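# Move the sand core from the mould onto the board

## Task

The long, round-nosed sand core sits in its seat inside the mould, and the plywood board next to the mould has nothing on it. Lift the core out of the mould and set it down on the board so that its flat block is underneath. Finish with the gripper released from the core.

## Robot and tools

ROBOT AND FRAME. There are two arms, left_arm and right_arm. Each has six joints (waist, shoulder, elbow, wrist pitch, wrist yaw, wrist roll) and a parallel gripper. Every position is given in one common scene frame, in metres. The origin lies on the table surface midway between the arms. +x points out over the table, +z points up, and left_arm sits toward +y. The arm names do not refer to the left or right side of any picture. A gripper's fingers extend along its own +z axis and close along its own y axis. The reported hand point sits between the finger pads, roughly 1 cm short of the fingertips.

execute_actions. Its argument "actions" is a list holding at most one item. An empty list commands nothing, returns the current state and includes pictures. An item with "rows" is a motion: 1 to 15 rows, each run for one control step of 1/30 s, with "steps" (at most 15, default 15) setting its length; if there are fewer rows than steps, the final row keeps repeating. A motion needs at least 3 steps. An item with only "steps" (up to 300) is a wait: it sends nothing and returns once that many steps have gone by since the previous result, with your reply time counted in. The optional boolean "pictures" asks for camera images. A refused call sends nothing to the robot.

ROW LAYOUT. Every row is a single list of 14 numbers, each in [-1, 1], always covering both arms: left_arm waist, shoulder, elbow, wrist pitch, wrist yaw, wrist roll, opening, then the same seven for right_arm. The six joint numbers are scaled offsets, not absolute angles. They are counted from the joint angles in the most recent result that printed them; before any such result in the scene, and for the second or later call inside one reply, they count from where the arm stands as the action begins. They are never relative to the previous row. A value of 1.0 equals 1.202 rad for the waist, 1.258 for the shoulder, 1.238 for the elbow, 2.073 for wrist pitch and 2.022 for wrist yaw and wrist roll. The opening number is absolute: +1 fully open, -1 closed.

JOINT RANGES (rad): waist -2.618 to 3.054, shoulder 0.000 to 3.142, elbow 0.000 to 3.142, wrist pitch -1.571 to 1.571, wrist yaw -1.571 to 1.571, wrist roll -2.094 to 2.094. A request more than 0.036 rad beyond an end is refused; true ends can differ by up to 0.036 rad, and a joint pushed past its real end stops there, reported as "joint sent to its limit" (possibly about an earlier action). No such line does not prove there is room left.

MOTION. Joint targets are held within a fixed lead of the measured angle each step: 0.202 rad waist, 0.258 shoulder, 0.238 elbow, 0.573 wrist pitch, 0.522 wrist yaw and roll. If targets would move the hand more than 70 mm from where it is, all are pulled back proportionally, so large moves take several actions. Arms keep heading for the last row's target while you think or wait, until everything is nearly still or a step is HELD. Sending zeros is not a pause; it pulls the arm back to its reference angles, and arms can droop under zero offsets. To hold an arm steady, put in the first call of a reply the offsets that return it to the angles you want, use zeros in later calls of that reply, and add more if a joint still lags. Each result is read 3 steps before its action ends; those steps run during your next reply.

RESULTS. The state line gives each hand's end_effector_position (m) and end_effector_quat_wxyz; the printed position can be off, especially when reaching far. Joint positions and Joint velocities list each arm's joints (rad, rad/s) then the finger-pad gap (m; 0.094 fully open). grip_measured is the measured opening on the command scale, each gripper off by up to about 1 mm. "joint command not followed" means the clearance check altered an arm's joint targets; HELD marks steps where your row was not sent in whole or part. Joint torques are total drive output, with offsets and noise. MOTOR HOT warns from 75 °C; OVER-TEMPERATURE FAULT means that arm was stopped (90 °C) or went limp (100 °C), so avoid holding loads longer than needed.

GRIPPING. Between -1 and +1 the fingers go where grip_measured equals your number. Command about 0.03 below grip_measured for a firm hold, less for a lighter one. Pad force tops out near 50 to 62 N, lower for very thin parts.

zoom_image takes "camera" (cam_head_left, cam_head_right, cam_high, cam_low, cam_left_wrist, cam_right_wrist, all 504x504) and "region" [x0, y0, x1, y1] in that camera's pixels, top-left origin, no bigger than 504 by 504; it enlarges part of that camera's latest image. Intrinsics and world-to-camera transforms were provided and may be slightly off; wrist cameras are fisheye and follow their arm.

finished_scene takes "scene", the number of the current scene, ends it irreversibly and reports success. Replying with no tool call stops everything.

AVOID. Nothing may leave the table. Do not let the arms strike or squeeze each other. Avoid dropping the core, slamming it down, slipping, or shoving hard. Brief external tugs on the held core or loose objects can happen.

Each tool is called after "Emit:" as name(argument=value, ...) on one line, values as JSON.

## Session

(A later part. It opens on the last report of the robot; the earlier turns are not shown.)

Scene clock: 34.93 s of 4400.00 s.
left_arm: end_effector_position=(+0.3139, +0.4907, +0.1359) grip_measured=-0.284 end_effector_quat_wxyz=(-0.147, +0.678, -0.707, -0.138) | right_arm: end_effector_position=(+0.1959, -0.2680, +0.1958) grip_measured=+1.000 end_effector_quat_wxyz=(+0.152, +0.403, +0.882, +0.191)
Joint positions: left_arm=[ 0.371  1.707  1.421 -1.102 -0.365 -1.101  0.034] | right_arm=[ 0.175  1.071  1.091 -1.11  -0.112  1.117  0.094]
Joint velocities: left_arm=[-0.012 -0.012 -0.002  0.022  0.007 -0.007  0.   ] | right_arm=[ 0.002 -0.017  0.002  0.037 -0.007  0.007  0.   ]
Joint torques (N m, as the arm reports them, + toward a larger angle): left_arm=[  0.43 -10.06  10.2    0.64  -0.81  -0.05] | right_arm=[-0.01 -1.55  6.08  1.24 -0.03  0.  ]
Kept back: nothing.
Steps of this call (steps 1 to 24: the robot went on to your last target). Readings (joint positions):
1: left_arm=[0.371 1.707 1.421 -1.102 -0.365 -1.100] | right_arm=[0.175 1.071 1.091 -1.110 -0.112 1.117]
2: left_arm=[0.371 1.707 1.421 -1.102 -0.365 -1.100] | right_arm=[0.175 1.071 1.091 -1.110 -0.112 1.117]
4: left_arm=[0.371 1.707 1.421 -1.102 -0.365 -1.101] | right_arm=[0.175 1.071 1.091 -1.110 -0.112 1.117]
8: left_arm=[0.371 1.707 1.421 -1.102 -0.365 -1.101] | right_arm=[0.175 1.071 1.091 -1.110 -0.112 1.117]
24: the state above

Emit:
execute_actions(actions=[{"rows":[
[0.001,-0.045,0.023,0.0176,-0.030,-0.002,-0.37,0,-0.005,0.003,0.002,0,0,1],
[-0.001,-0.044,0.0205,0.020,-0.030,-0.002,-0.37,0,-0.005,0.003,0.002,0,0,1],
[-0.004,-0.043,0.016,0.023,-0.030,-0.002,-0.37,0,-0.005,0.003,0.002,0,0,1],
[-0.0075,-0.042,0.011,0.0266,-0.030,-0.002,-0.37,0,-0.005,0.003,0.002,0,0,1],
[-0.0115,-0.041,0.004,0.031,-0.030,-0.002,-0.37,0,-0.005,0.003,0.002,0,0,1],
[-0.016,-0.040,-0.004,0.035,-0.030,-0.002,-0.37,0,-0.005,0.003,0.002,0,0,1],
[-0.020,-0.040,-0.012,0.040,-0.030,-0.002,-0.37,0,-0.005,0.003,0.002,0,0,1],
[-0.0245,-0.040,-0.020,0.044,-0.030,-0.002,-0.37,0,-0.005,0.003,0.002,0,0,1],
[-0.0285,-0.040,-0.029,0.048,-0.030,-0.002,-0.37,0,-0.005,0.003,0.002,0,0,1],
[-0.032,-0.040,-0.036,0.052,-0.030,-0.002,-0.37,0,-0.005,0.003,0.002,0,0,1],
[-0.035,-0.040,-0.043,0.055,-0.030,-0.002,-0.37,0,-0.005,0.003,0.002,0,0,1],
[-0.037,-0.040,-0.049,0.057,-0.030,-0.002,-0.37,0,-0.005,0.003,0.002,0,0,1],
[-0.0385,-0.040,-0.053,0.059,-0.030,-0.002,-0.37,0,-0.005,0.003,0.002,0,0,1],
[-0.039,-0.040,-0.056,0.059,-0.030,-0.002,-0.37,0,-0.005,0.003,0.002,0,0,1],
[-0.039,-0.040,-0.0565,0.059,-0.030,-0.002,-0.37,0,-0.005,0.003,0.002,0,0,1]
],"steps":15}])

Emit:
execute_actions(actions=[{"steps":12}], pictures=true)

Scene clock: 35.90 s of 4400.00 s.
left_arm: end_effector_position=(+0.3170, +0.4818, +0.1192) grip_measured=-0.284 end_effector_quat_wxyz=(+0.147, -0.668, +0.716, +0.138) | right_arm: end_effector_position=(+0.1959, -0.2680, +0.1958) grip_measured=+1.000 end_effector_quat_wxyz=(+0.152, +0.403, +0.882, +0.191)
Joint positions: left_arm=[ 0.343  1.707  1.355 -1.04  -0.366 -1.101  0.034] | right_arm=[ 0.175  1.071  1.091 -1.11  -0.112  1.117  0.094]
Joint velocities: left_arm=[-0.159 -0.017 -0.3    0.212  0.066  0.007 -0.   ] | right_arm=[ 0.017  0.002  0.012  0.007 -0.007 -0.022  0.   ]
Joint torques (N m, as the arm reports them, + toward a larger angle): left_arm=[-0.62 -9.58  9.5   0.65 -0.83 -0.05] | right_arm=[-0.01 -1.56  6.08  1.24 -0.04 -0.01]
Steps of this call (steps 1 to 15: the robot went on to your last target; steps 16 to 17: nothing new was sent; steps 18 to 29: the first 12 steps of this action). Readings (joint positions):
18: left_arm=[0.371 1.707 1.421 -1.102 -0.365 -1.101] | right_arm=[0.175 1.071 1.091 -1.110 -0.112 1.117]
19: left_arm=[0.371 1.707 1.421 -1.101 -0.365 -1.101] | right_arm=[0.175 1.071 1.091 -1.110 -0.112 1.117]
21: left_arm=[0.371 1.707 1.421 -1.099 -0.365 -1.101] | right_arm=[0.175 1.071 1.091 -1.110 -0.112 1.117]
25: left_arm=[0.364 1.707 1.398 -1.068 -0.367 -1.101] | right_arm=[0.175 1.071 1.091 -1.110 -0.112 1.117]
29: the state above

Scene clock: 36.30 s of 4400.00 s.
left_arm: end_effector_position=(+0.3183, +0.4762, +0.1117) grip_measured=-0.284 end_effector_quat_wxyz=(+0.145, -0.663, +0.722, +0.134) | right_arm: end_effector_position=(+0.1959, -0.2680, +0.1958) grip_measured=+1.000 end_effector_quat_wxyz=(+0.152, +0.403, +0.882, +0.191)
Joint positions: left_arm=[ 0.33   1.707  1.327 -1.015 -0.358 -1.101  0.034] | right_arm=[ 0.175  1.071  1.091 -1.11  -0.112  1.117  0.094]
Joint velocities: left_arm=[-0.022 -0.002  0.002  0.037 -0.11  -0.022 -0.   ] | right_arm=[-0.012 -0.017 -0.002 -0.007  0.022 -0.066  0.   ]
Joint torques (N m, as the arm reports them, + toward a larger angle): left_arm=[-0.59 -9.52  9.47  0.62 -0.88 -0.05] | right_arm=[-0.02 -1.55  6.07  1.24 -0.04  0.  ]
Kept back: nothing.
Steps of this call (steps 1 to 3: the last 3 steps of your previous action; steps 4 to 12: the robot went on to your last target). Readings (joint positions):
1: left_arm=[0.338 1.707 1.346 -1.035 -0.365 -1.101] | right_arm=[0.175 1.071 1.091 -1.110 -0.112 1.117]
2: left_arm=[0.334 1.707 1.338 -1.032 -0.363 -1.101] | right_arm=[0.175 1.071 1.091 -1.110 -0.112 1.117]
4: left_arm=[0.331 1.707 1.329 -1.030 -0.359 -1.101] | right_arm=[0.175 1.071 1.091 -1.110 -0.112 1.117]
8: left_arm=[0.330 1.707 1.327 -1.024 -0.358 -1.101] | right_arm=[0.175 1.071 1.091 -1.110 -0.112 1.117]
12: the state above
camera_calibration (this result's frames):
cam_left_wrist: T_world_to_cam=[[0.963135, 0.232554, 0.135241, -0.434847], [0.186032, -0.938889, 0.28962, 0.378664], [0.194328, -0.253784, -0.947539, 0.249453], [0, 0, 0, 1]] pos_world=[0.299897, 0.519956, 0.185507]
cam_right_wrist: T_world_to_cam=[[-0.719902, -0.524189, -0.454937, 0.0840562], [-0.692952, 0.580098, 0.428139, 0.238703], [0.0394825, 0.623468, -0.780852, 0.439571], [0, 0, 0, 1]] pos_world=[0.208566, -0.368468, 0.279282]

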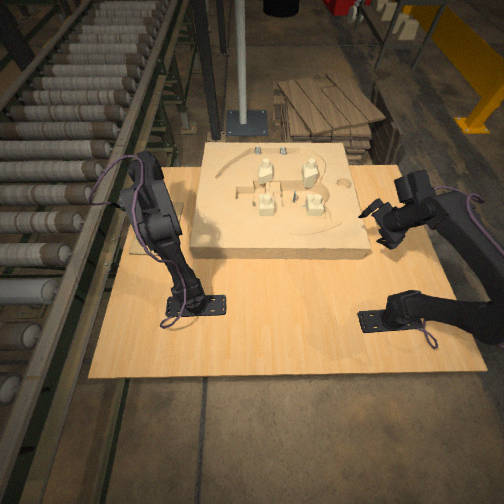

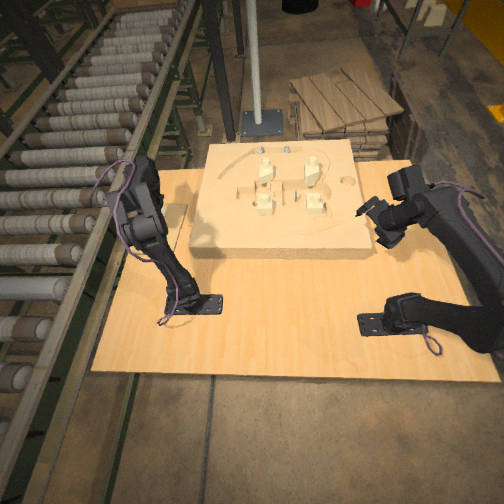

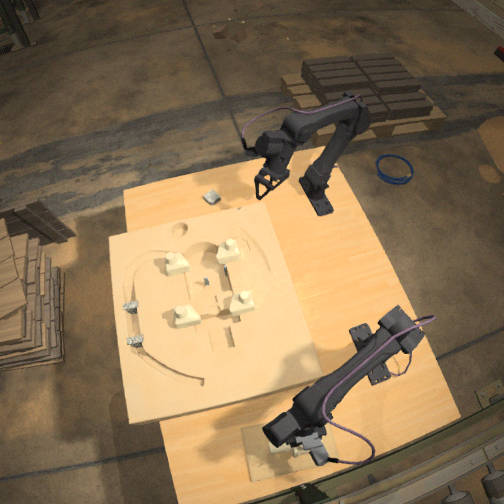

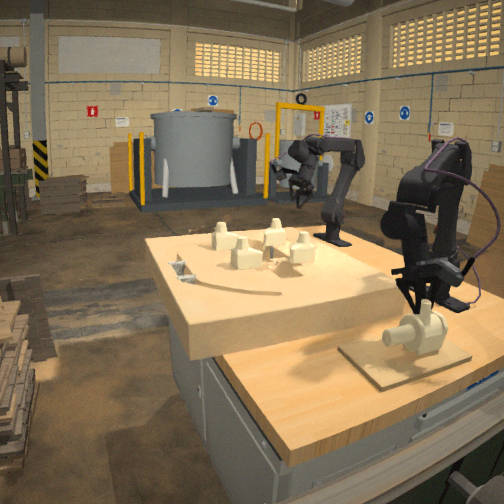

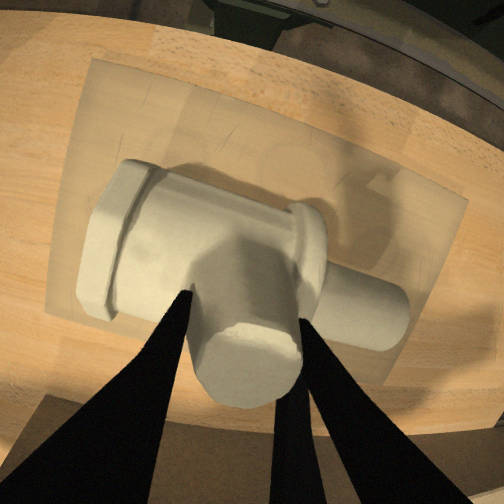

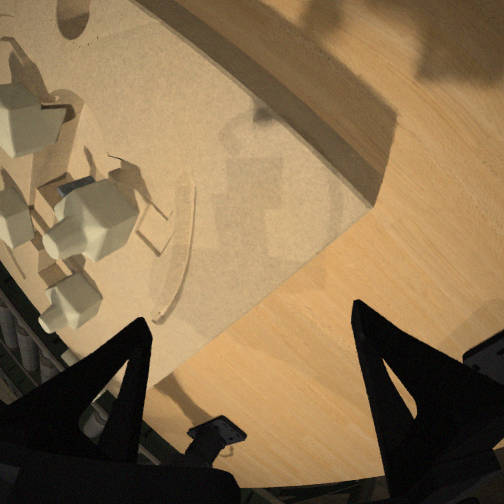

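Emit:
execute_actions(actions=[])

Scene clock: 36.77 s of 4400.00 s.
left_arm: end_effector_position=(+0.3187, +0.4764, +0.1117) grip_measured=-0.284 end_effector_quat_wxyz=(+0.146, -0.664, +0.722, +0.133) | right_arm: end_effector_position=(+0.1959, -0.2680, +0.1958) grip_measured=+1.000 end_effector_quat_wxyz=(+0.152, +0.403, +0.882, +0.191)
Joint positions: left_arm=[ 0.33   1.707  1.327 -1.014 -0.358 -1.101  0.034] | right_arm=[ 0.175  1.071  1.091 -1.11  -0.112  1.117  0.094]
Joint velocities: left_arm=[-0.027 -0.002  0.007 -0.007 -0.051  0.007  0.   ] | right_arm=[ 0.007  0.002  0.002  0.007 -0.066 -0.037  0.   ]
Joint torques (N m, as the arm reports them, + toward a larger angle): left_arm=[-0.6  -9.56  9.48  0.65 -0.87 -0.04] | right_arm=[-0.01 -1.56  6.08  1.24 -0.03 -0.01]
Kept back: nothing.
Steps of this call (steps 1 to 14: the robot went on to your last target). Readings (joint positions):
1: left_arm=[0.330 1.707 1.327 -1.014 -0.358 -1.101] | right_arm=[0.175 1.071 1.091 -1.110 -0.112 1.117]
2: left_arm=[0.330 1.707 1.327 -1.014 -0.358 -1.101] | right_arm=[0.175 1.071 1.091 -1.110 -0.112 1.117]
4: left_arm=[0.330 1.707 1.327 -1.014 -0.358 -1.101] | right_arm=[0.175 1.071 1.091 -1.110 -0.112 1.117]
8: left_arm=[0.330 1.707 1.327 -1.014 -0.358 -1.101] | right_arm=[0.175 1.071 1.091 -1.110 -0.112 1.117]
14: the state above
camera_calibration (this result's frames):
cam_left_wrist: T_world_to_cam=[[0.962891, 0.232464, 0.137117, -0.435385], [0.185514, -0.93908, 0.289332, 0.378997], [0.196023, -0.253158, -0.947357, 0.248628], [0, 0, 0, 1]] pos_world=[0.300183, 0.520061, 0.185582]
cam_right_wrist: T_world_to_cam=[[-0.719902, -0.524189, -0.454937, 0.0840562], [-0.692952, 0.580098, 0.428139, 0.238703], [0.0394825, 0.623468, -0.780852, 0.439571], [0, 0, 0, 1]] pos_world=[0.208566, -0.368468, 0.279282]

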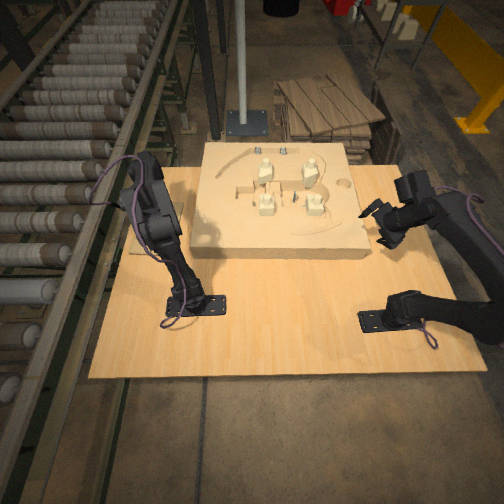

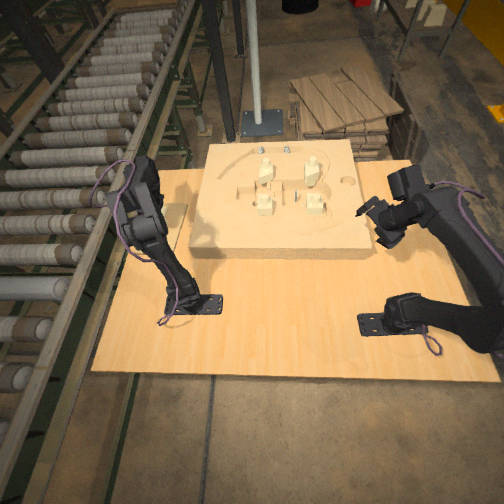

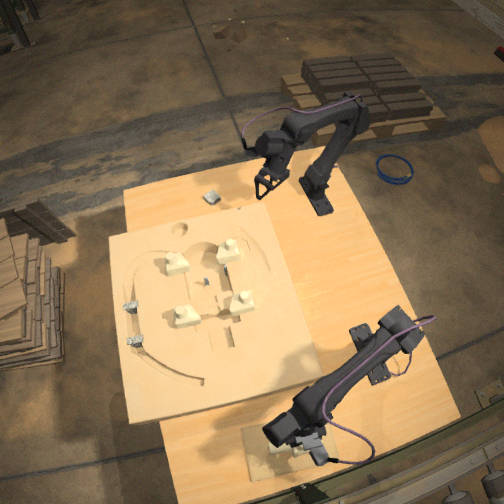

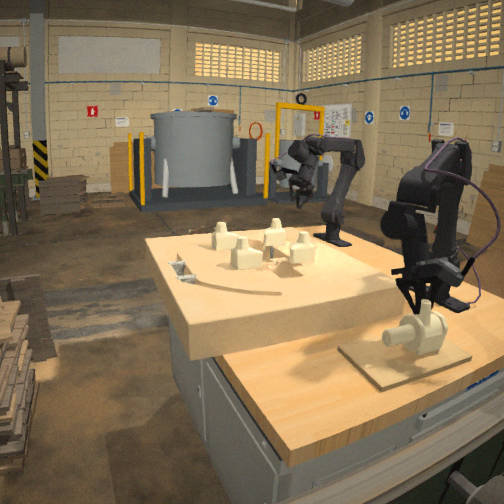

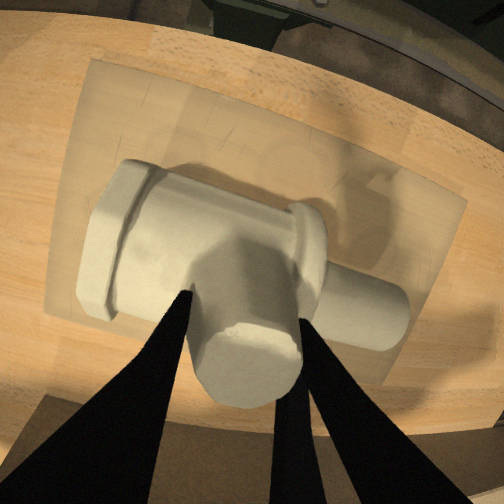

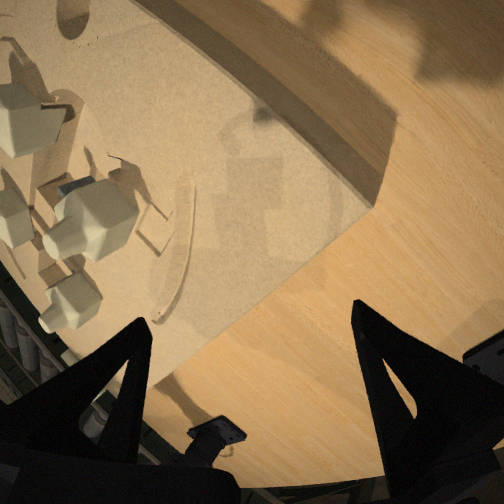

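Emit:
zoom_image(camera="cam_low", region=[350, 260, 490, 400])

Region (350, 260, 490, 400) of cam_low's 504x504 image, scaled by 3.600, with more detail than that image has.

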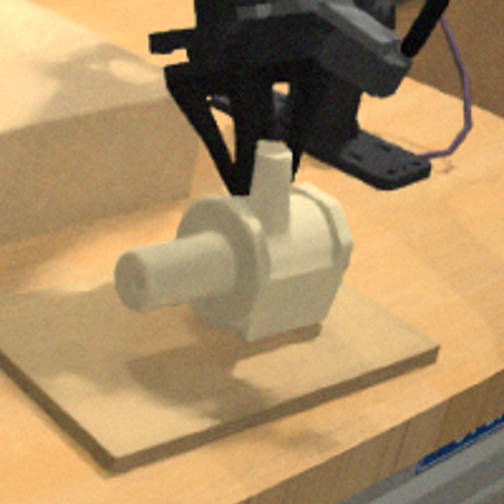

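Emit:
execute_actions(actions=[{"rows": [[-0.005,-0.040,0.017,0.018,-0.0336,-0.002,-0.37,0,-0.005,0.003,0.002,0,0,1],[-0.005,-0.040,0.015,0.020,-0.0336,-0.002,-0.37,0,-0.005,0.003,0.002,0,0,1],[-0.005,-0.040,0.012,0.022,-0.0336,-0.002,-0.37,0,-0.005,0.003,0.002,0,0,1],[-0.005,-0.040,0.009,0.024,-0.0336,-0.002,-0.37,0,-0.005,0.003,0.002,0,0,1],[-0.005,-0.040,0.006,0.026,-0.0336,-0.002,-0.37,0,-0.005,0.003,0.002,0,0,1],[-0.005,-0.040,0.003,0.028,-0.0336,-0.002,-0.37,0,-0.005,0.003,0.002,0,0,1],[-0.005,-0.040,0.000,0.029,-0.0336,-0.002,-0.37,0,-0.005,0.003,0.002,0,0,1],[-0.005,-0.040,-0.003,0.030,-0.0336,-0.002,-0.37,0,-0.005,0.003,0.002,0,0,1],[-0.005,-0.040,-0.005,0.031,-0.0336,-0.002,-0.37,0,-0.005,0.003,0.002,0,0,1],[-0.005,-0.040,-0.007,0.032,-0.0336,-0.002,-0.37,0,-0.005,0.003,0.002,0,0,1],[-0.005,-0.040,-0.009,0.033,-0.0336,-0.002,-0.37,0,-0.005,0.003,0.002,0,0,1]], "steps": 15}])

Emit:
execute_actions(actions=[{"steps": 5}], pictures=true)

Scene clock: 37.50 s of 4400.00 s.
left_arm: end_effector_position=(+0.3193, +0.4775, +0.1077) grip_measured=-0.284 end_effector_quat_wxyz=(+0.150, -0.664, +0.720, +0.134) | right_arm: end_effector_position=(+0.1959, -0.2680, +0.1958) grip_measured=+1.000 end_effector_quat_wxyz=(+0.152, +0.403, +0.882, +0.191)
Joint positions: left_arm=[ 0.33   1.707  1.309 -0.988 -0.363 -1.101  0.034] | right_arm=[ 0.175  1.071  1.091 -1.11  -0.112  1.117  0.094]
Joint velocities: left_arm=[ 0.002 -0.007 -0.002 -0.037 -0.007  0.051  0.   ] | right_arm=[ 0.002 -0.007  0.007 -0.051  0.022 -0.037  0.   ]
Joint torques (N m, as the arm reports them, + toward a larger angle): left_arm=[-0.51 -9.53  8.06  0.74 -0.81 -0.05] | right_arm=[-0.01 -1.56  6.07  1.24 -0.04  0.  ]
Steps of this call (steps 1 to 10: the robot went on to your last target; steps 11 to 22: the first 12 steps of this action). Readings (joint positions):
11: left_arm=[0.330 1.707 1.327 -1.013 -0.358 -1.101] | right_arm=[0.175 1.071 1.091 -1.110 -0.112 1.117]
12: left_arm=[0.330 1.707 1.327 -1.013 -0.358 -1.101] | right_arm=[0.175 1.071 1.091 -1.110 -0.112 1.117]
14: left_arm=[0.330 1.707 1.326 -1.009 -0.358 -1.101] | right_arm=[0.175 1.071 1.091 -1.110 -0.112 1.117]
18: left_arm=[0.330 1.707 1.313 -0.993 -0.358 -1.101] | right_arm=[0.175 1.071 1.091 -1.110 -0.112 1.117]
22: the state above

Scene clock: 37.67 s of 4400.00 s.
left_arm: end_effector_position=(+0.3194, +0.4780, +0.1078) grip_measured=-0.284 end_effector_quat_wxyz=(+0.151, -0.664, +0.720, +0.135) | right_arm: end_effector_position=(+0.1959, -0.2680, +0.1958) grip_measured=+1.000 end_effector_quat_wxyz=(+0.152, +0.403, +0.882, +0.191)
Joint positions: left_arm=[ 0.33   1.707  1.308 -0.986 -0.366 -1.101  0.034] | right_arm=[ 0.175  1.071  1.091 -1.11  -0.112  1.117  0.094]
Joint velocities: left_arm=[-0.007 -0.002  0.007 -0.007 -0.007  0.007 -0.001] | right_arm=[-0.017 -0.007 -0.017 -0.066  0.051  0.051  0.   ]
Joint torques (N m, as the arm reports them, + toward a larger angle): left_arm=[-0.52 -9.55  8.07  0.74 -0.81 -0.05] | right_arm=[-0.03 -1.56  6.09  1.23 -0.03 -0.01]
Kept back: nothing.
Steps of this call (steps 1 to 3: the last 3 steps of your previous action; steps 4 to 5: the robot went on to your last target). Readings (joint positions):
1: left_arm=[0.330 1.707 1.309 -0.987 -0.364 -1.101] | right_arm=[0.175 1.071 1.091 -1.110 -0.112 1.117]
2: left_arm=[0.330 1.707 1.309 -0.987 -0.365 -1.101] | right_arm=[0.175 1.071 1.091 -1.110 -0.112 1.117]
4: left_arm=[0.330 1.707 1.308 -0.986 -0.365 -1.101] | right_arm=[0.175 1.071 1.091 -1.110 -0.112 1.117]
5: the state above
camera_calibration (this result's frames):
cam_left_wrist: T_world_to_cam=[[0.961828, 0.232392, 0.144503, -0.43626], [0.185309, -0.941661, 0.280956, 0.383712], [0.201364, -0.243453, -0.94878, 0.238994], [0, 0, 0, 1]] pos_world=[0.300377, 0.520893, 0.181988]
cam_right_wrist: T_world_to_cam=[[-0.719902, -0.524189, -0.454937, 0.0840562], [-0.692952, 0.580098, 0.428139, 0.238703], [0.0394825, 0.623468, -0.780852, 0.439571], [0, 0, 0, 1]] pos_world=[0.208566, -0.368468, 0.279282]

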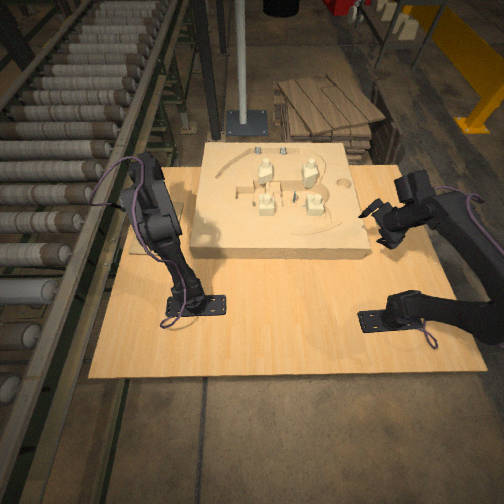

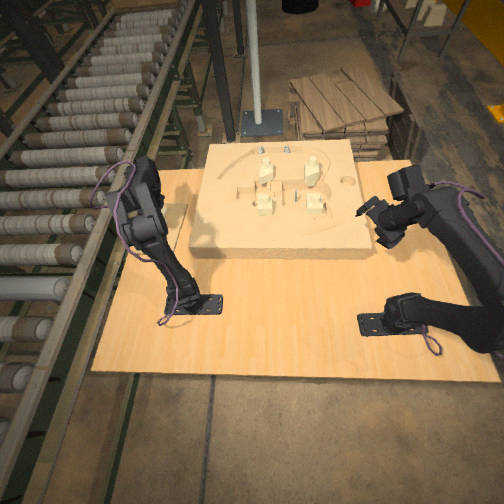

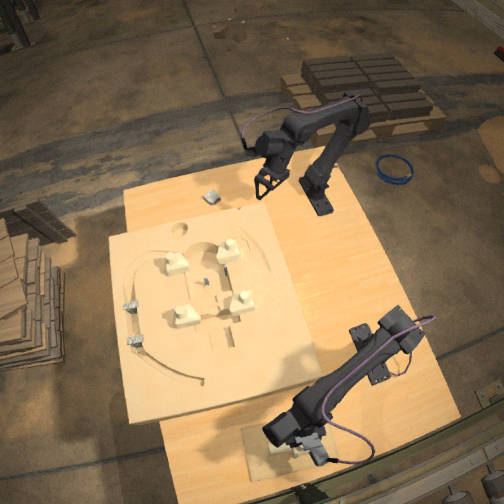

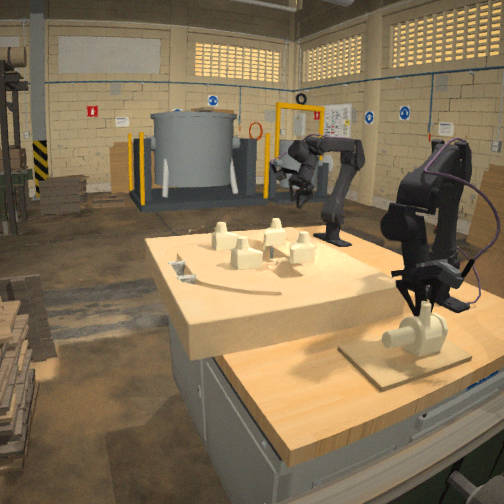

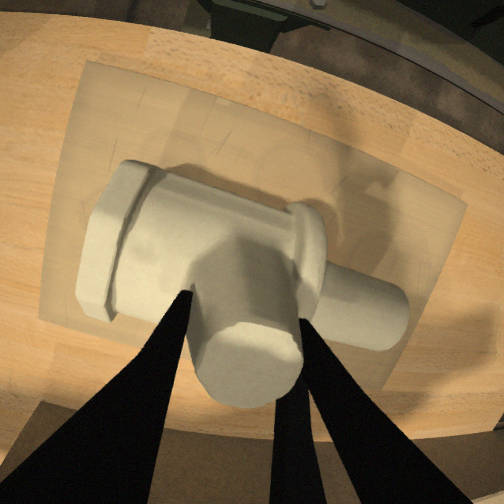

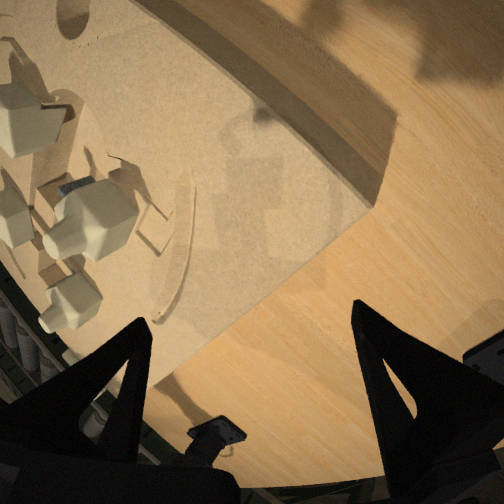

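Emit:
execute_actions(actions=[{"rows": [[-0.004,-0.037,0.0065,0.017,-0.027,-0.002,-0.37,0,-0.005,0.003,0.002,0,0,1],[-0.003,-0.034,0.0065,0.014,-0.023,-0.002,-0.36,0,-0.005,0.003,0.002,0,0,1],[-0.002,-0.031,0.0065,0.011,-0.019,-0.001,-0.34,0,-0.005,0.003,0.002,0,0,1],[-0.002,-0.028,0.0065,0.008,-0.015,-0.001,-0.32,0,-0.005,0.003,0.002,0,0,1],[-0.002,-0.025,0.0065,0.006,-0.011,-0.001,-0.30,0,-0.005,0.003,0.002,0,0,1],[-0.002,-0.022,0.0065,0.005,-0.008,-0.001,-0.27,0,-0.005,0.003,0.002,0,0,1],[-0.002,-0.020,0.0065,0.005,-0.006,-0.001,-0.22,0,-0.005,0.003,0.002,0,0,1],[-0.002,-0.019,0.0065,0.005,-0.005,-0.001,-0.16,0,-0.005,0.003,0.002,0,0,1],[-0.002,-0.018,0.0065,0.005,-0.005,-0.001,-0.09,0,-0.005,0.003,0.002,0,0,1],[-0.002,-0.018,0.0065,0.005,-0.005,-0.001,-0.02,0,-0.005,0.003,0.002,0,0,1],[-0.002,-0.018,0.008,0.005,-0.005,-0.001,0.05,0,-0.005,0.003,0.002,0,0,1],[-0.002,-0.018,0.010,0.005,-0.005,-0.001,0.12,0,-0.005,0.003,0.002,0,0,1],[-0.002,-0.018,0.012,0.004,-0.005,-0.001,0.18,0,-0.005,0.003,0.002,0,0,1],[-0.002,-0.018,0.014,0.003,-0.005,-0.001,0.2,0,-0.005,0.003,0.002,0,0,1]], "steps": 14}])

Emit:
execute_actions(actions=[{"rows": [[-0.002,-0.016,0.020,-0.003,-0.003,0,0.25,0,0,0,0,0,0,1],[-0.002,-0.016,0.027,-0.010,-0.003,0,0.3,0,0,0,0,0,0,1],[-0.002,-0.016,0.037,-0.019,-0.003,0,0.3,0,0,0,0,0,0,1],[-0.002,-0.016,0.050,-0.029,-0.003,0,0.3,0,0,0,0,0,0,1],[-0.002,-0.016,0.066,-0.040,-0.003,0,0.3,0,0,0,0,0,0,1],[-0.002,-0.016,0.084,-0.051,-0.003,0,0.3,0,0,0,0,0,0,1],[-0.002,-0.016,0.103,-0.062,-0.003,0,0.3,0,0,0,0,0,0,1],[-0.002,-0.016,0.122,-0.072,-0.003,0,0.3,0,0,0,0,0,0,1],[-0.002,-0.016,0.140,-0.081,-0.003,0,0.3,0,0,0,0,0,0,1],[-0.002,-0.016,0.156,-0.088,-0.003,0,0.3,0,0,0,0,0,0,1],[-0.002,-0.016,0.169,-0.093,-0.003,0,0.3,0,0,0,0,0,0,1],[-0.002,-0.016,0.178,-0.096,-0.003,0,0.3,0,0,0,0,0,0,1],[-0.002,-0.016,0.183,-0.097,-0.003,0,0.3,0,0,0,0,0,0,1],[-0.002,-0.016,0.185,-0.097,-0.003,0,0.3,0,0,0,0,0,0,1]], "steps": 15}])

Emit:
execute_actions(actions=[{"steps": 5}], pictures=true)

Scene clock: 38.80 s of 4400.00 s.
left_arm: end_effector_position=(+0.3201, +0.4776, +0.1077) grip_measured=+0.018 end_effector_quat_wxyz=(+0.152, -0.664, +0.720, +0.133) | right_arm: end_effector_position=(+0.1959, -0.2680, +0.1958) grip_measured=+1.000 end_effector_quat_wxyz=(+0.152, +0.403, +0.882, +0.191)
Joint positions: left_arm=[ 0.33   1.707  1.308 -0.984 -0.362 -1.101  0.048] | right_arm=[ 0.175  1.071  1.091 -1.11  -0.112  1.117  0.094]
Joint velocities: left_arm=[ 0.007  0.012 -0.007  0.022  0.037 -0.007  0.061] | right_arm=[-0.027 -0.007  0.012 -0.022 -0.007 -0.022  0.   ]
Joint torques (N m, as the arm reports them, + toward a larger angle): left_arm=[-0.2  -7.68  8.25  0.41 -0.35 -0.03] | right_arm=[-0.02 -1.57  6.09  1.24 -0.03 -0.01]
Steps of this call (steps 1 to 15: the robot went on to your last target; steps 16 to 23: nothing new was sent; steps 24 to 34: the first 11 steps of this action). Readings (joint positions):
24: left_arm=[0.330 1.707 1.308 -0.986 -0.366 -1.101] | right_arm=[0.175 1.071 1.091 -1.110 -0.112 1.117]
25: left_arm=[0.330 1.707 1.308 -0.986 -0.366 -1.101] | right_arm=[0.175 1.071 1.091 -1.110 -0.112 1.117]
27: left_arm=[0.330 1.707 1.308 -0.986 -0.365 -1.101] | right_arm=[0.175 1.071 1.091 -1.110 -0.112 1.117]
31: left_arm=[0.330 1.707 1.308 -0.985 -0.362 -1.101] | right_arm=[0.175 1.071 1.091 -1.110 -0.112 1.117]
34: the state above

Scene clock: 39.30 s of 4400.00 s.
left_arm: end_effector_position=(+0.3322, +0.4812, +0.1531) grip_measured=+0.298 end_effector_quat_wxyz=(+0.169, -0.665, +0.717, +0.123) | right_arm: end_effector_position=(+0.1959, -0.2680, +0.1958) grip_measured=+1.000 end_effector_quat_wxyz=(+0.152, +0.403, +0.882, +0.191)
Joint positions: left_arm=[ 0.33   1.707  1.482 -1.117 -0.357 -1.101  0.061] | right_arm=[ 0.175  1.071  1.091 -1.11  -0.112  1.117  0.094]
Joint velocities: left_arm=[ 0.002 -0.002  0.525 -0.315 -0.022  0.007 -0.001] | right_arm=[-0.002  0.002  0.002  0.007 -0.007  0.037  0.   ]
Joint torques (N m, as the arm reports them, + toward a larger angle): left_arm=[-0.19 -7.59  8.76  0.2  -0.32 -0.01] | right_arm=[-0.02 -1.08  5.78  1.19 -0.04 -0.01]
Steps of this call (steps 1 to 3: the last 3 steps of your previous action; steps 4 to 15: the first 12 steps of this action, its rows measured from where the robot was after step 3). Readings (joint positions):
3: left_arm=[0.330 1.707 1.308 -0.983 -0.362 -1.101] | right_arm=[0.175 1.071 1.091 -1.110 -0.112 1.117]
4: left_arm=[0.330 1.707 1.308 -0.983 -0.361 -1.101] | right_arm=[0.175 1.071 1.091 -1.110 -0.112 1.117]
5: left_arm=[0.330 1.707 1.309 -0.985 -0.361 -1.101] | right_arm=[0.175 1.071 1.091 -1.110 -0.112 1.117]
7: left_arm=[0.330 1.707 1.320 -1.001 -0.359 -1.101] | right_arm=[0.175 1.071 1.091 -1.110 -0.112 1.117]
11: left_arm=[0.330 1.707 1.391 -1.062 -0.357 -1.101] | right_arm=[0.175 1.071 1.091 -1.110 -0.112 1.117]
15: the state above

Scene clock: 39.47 s of 4400.00 s.
left_arm: end_effector_position=(+0.3325, +0.4813, +0.1618) grip_measured=+0.298 end_effector_quat_wxyz=(+0.170, -0.665, +0.716, +0.123) | right_arm: end_effector_position=(+0.1959, -0.2680, +0.1958) grip_measured=+1.000 end_effector_quat_wxyz=(+0.152, +0.403, +0.882, +0.191)
Joint positions: left_arm=[ 0.33   1.707  1.516 -1.149 -0.357 -1.101  0.061] | right_arm=[ 0.175  1.071  1.091 -1.11  -0.112  1.117  0.094]
Joint velocities: left_arm=[ 0.012  0.007  0.002 -0.168  0.007 -0.051 -0.   ] | right_arm=[-0.027 -0.002  0.002  0.007 -0.051 -0.007  0.   ]
Joint torques (N m, as the arm reports them, + toward a larger angle): left_arm=[-0.19 -7.59  9.4   0.31 -0.31 -0.01] | right_arm=[-0.01 -1.09  5.77  1.2  -0.03  0.  ]
Kept back: nothing.
Steps of this call (steps 1 to 3: the last 3 steps of your previous action; steps 4 to 5: the robot went on to your last target). Readings (joint positions):
1: left_arm=[0.330 1.707 1.497 -1.126 -0.357 -1.101] | right_arm=[0.175 1.071 1.091 -1.110 -0.112 1.117]
2: left_arm=[0.330 1.707 1.508 -1.133 -0.357 -1.101] | right_arm=[0.175 1.071 1.091 -1.110 -0.112 1.117]
4: left_arm=[0.330 1.707 1.516 -1.143 -0.357 -1.101] | right_arm=[0.175 1.071 1.091 -1.110 -0.112 1.117]
5: the state above
camera_calibration (this result's frames):
cam_left_wrist: T_world_to_cam=[[0.954633, 0.229381, 0.189895, -0.460976], [0.17089, -0.944229, 0.281474, 0.375225], [0.243869, -0.236253, -0.940592, 0.269455], [0, 0, 0, 1]] pos_world=[0.310228, 0.523697, 0.235369]
cam_right_wrist: T_world_to_cam=[[-0.719902, -0.524189, -0.454937, 0.0840562], [-0.692952, 0.580098, 0.428139, 0.238703], [0.0394825, 0.623468, -0.780852, 0.439571], [0, 0, 0, 1]] pos_world=[0.208566, -0.368468, 0.279282]

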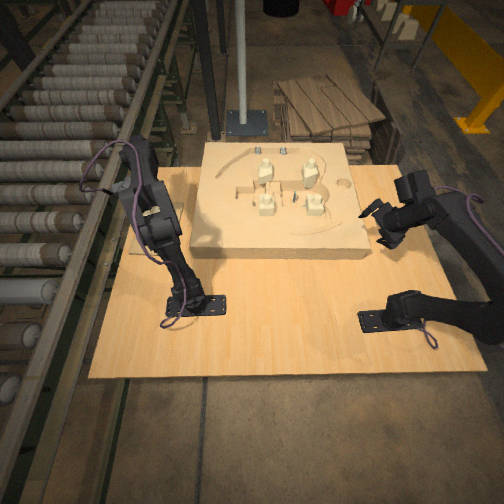

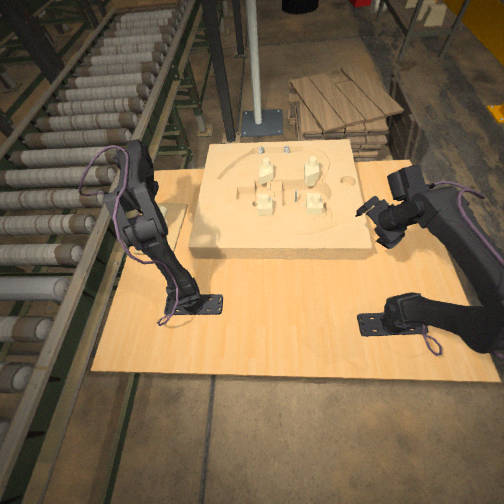

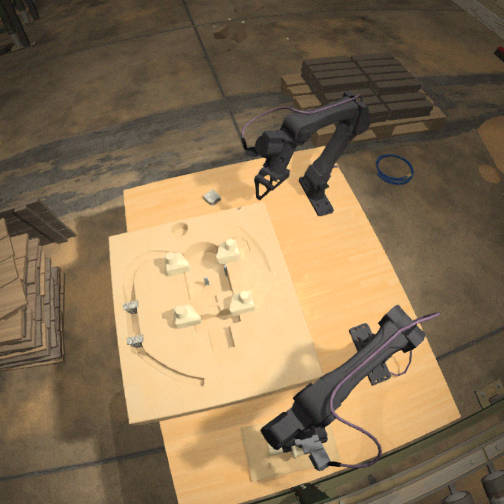

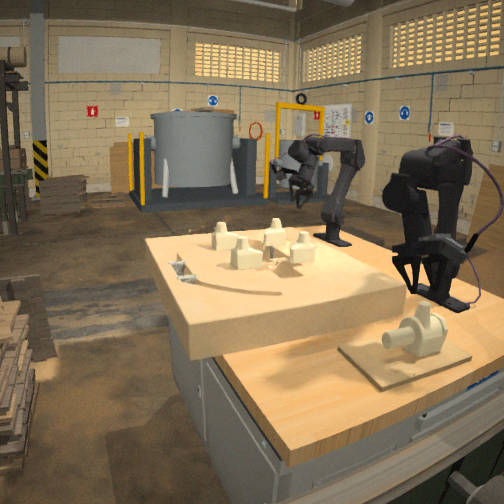

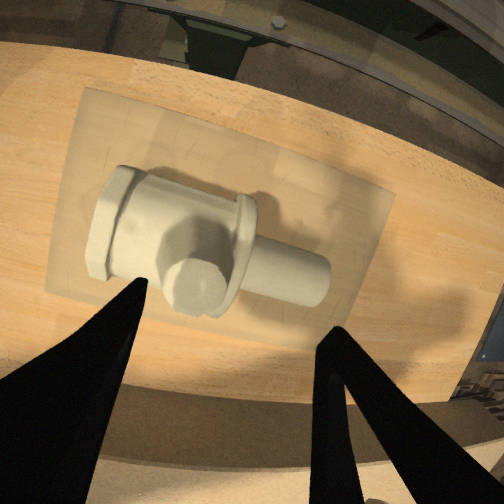

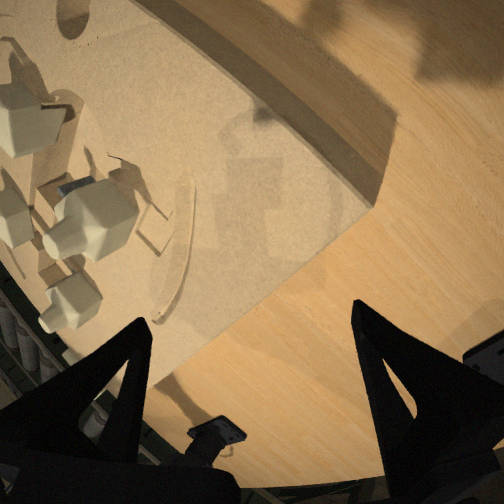

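The core rests on its flat block on the board, and the gripper is open and clear of it.

Emit:
zoom_image(camera="cam_low", region=[330, 250, 490, 410])

Region (330, 250, 490, 410) of cam_low's 504x504 image, scaled by 3.150, with more detail than that image has.

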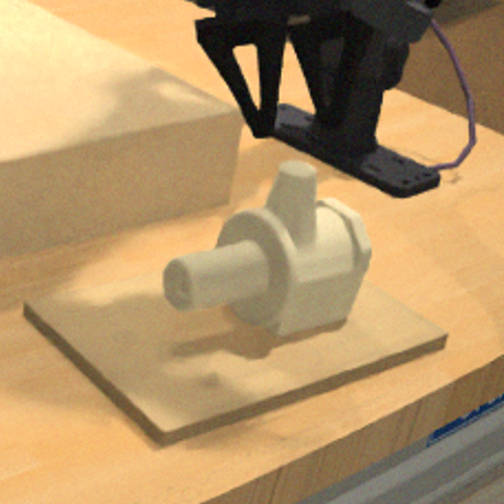

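Emit:
finished_scene(scene=1)

The scene is finished: the task was done.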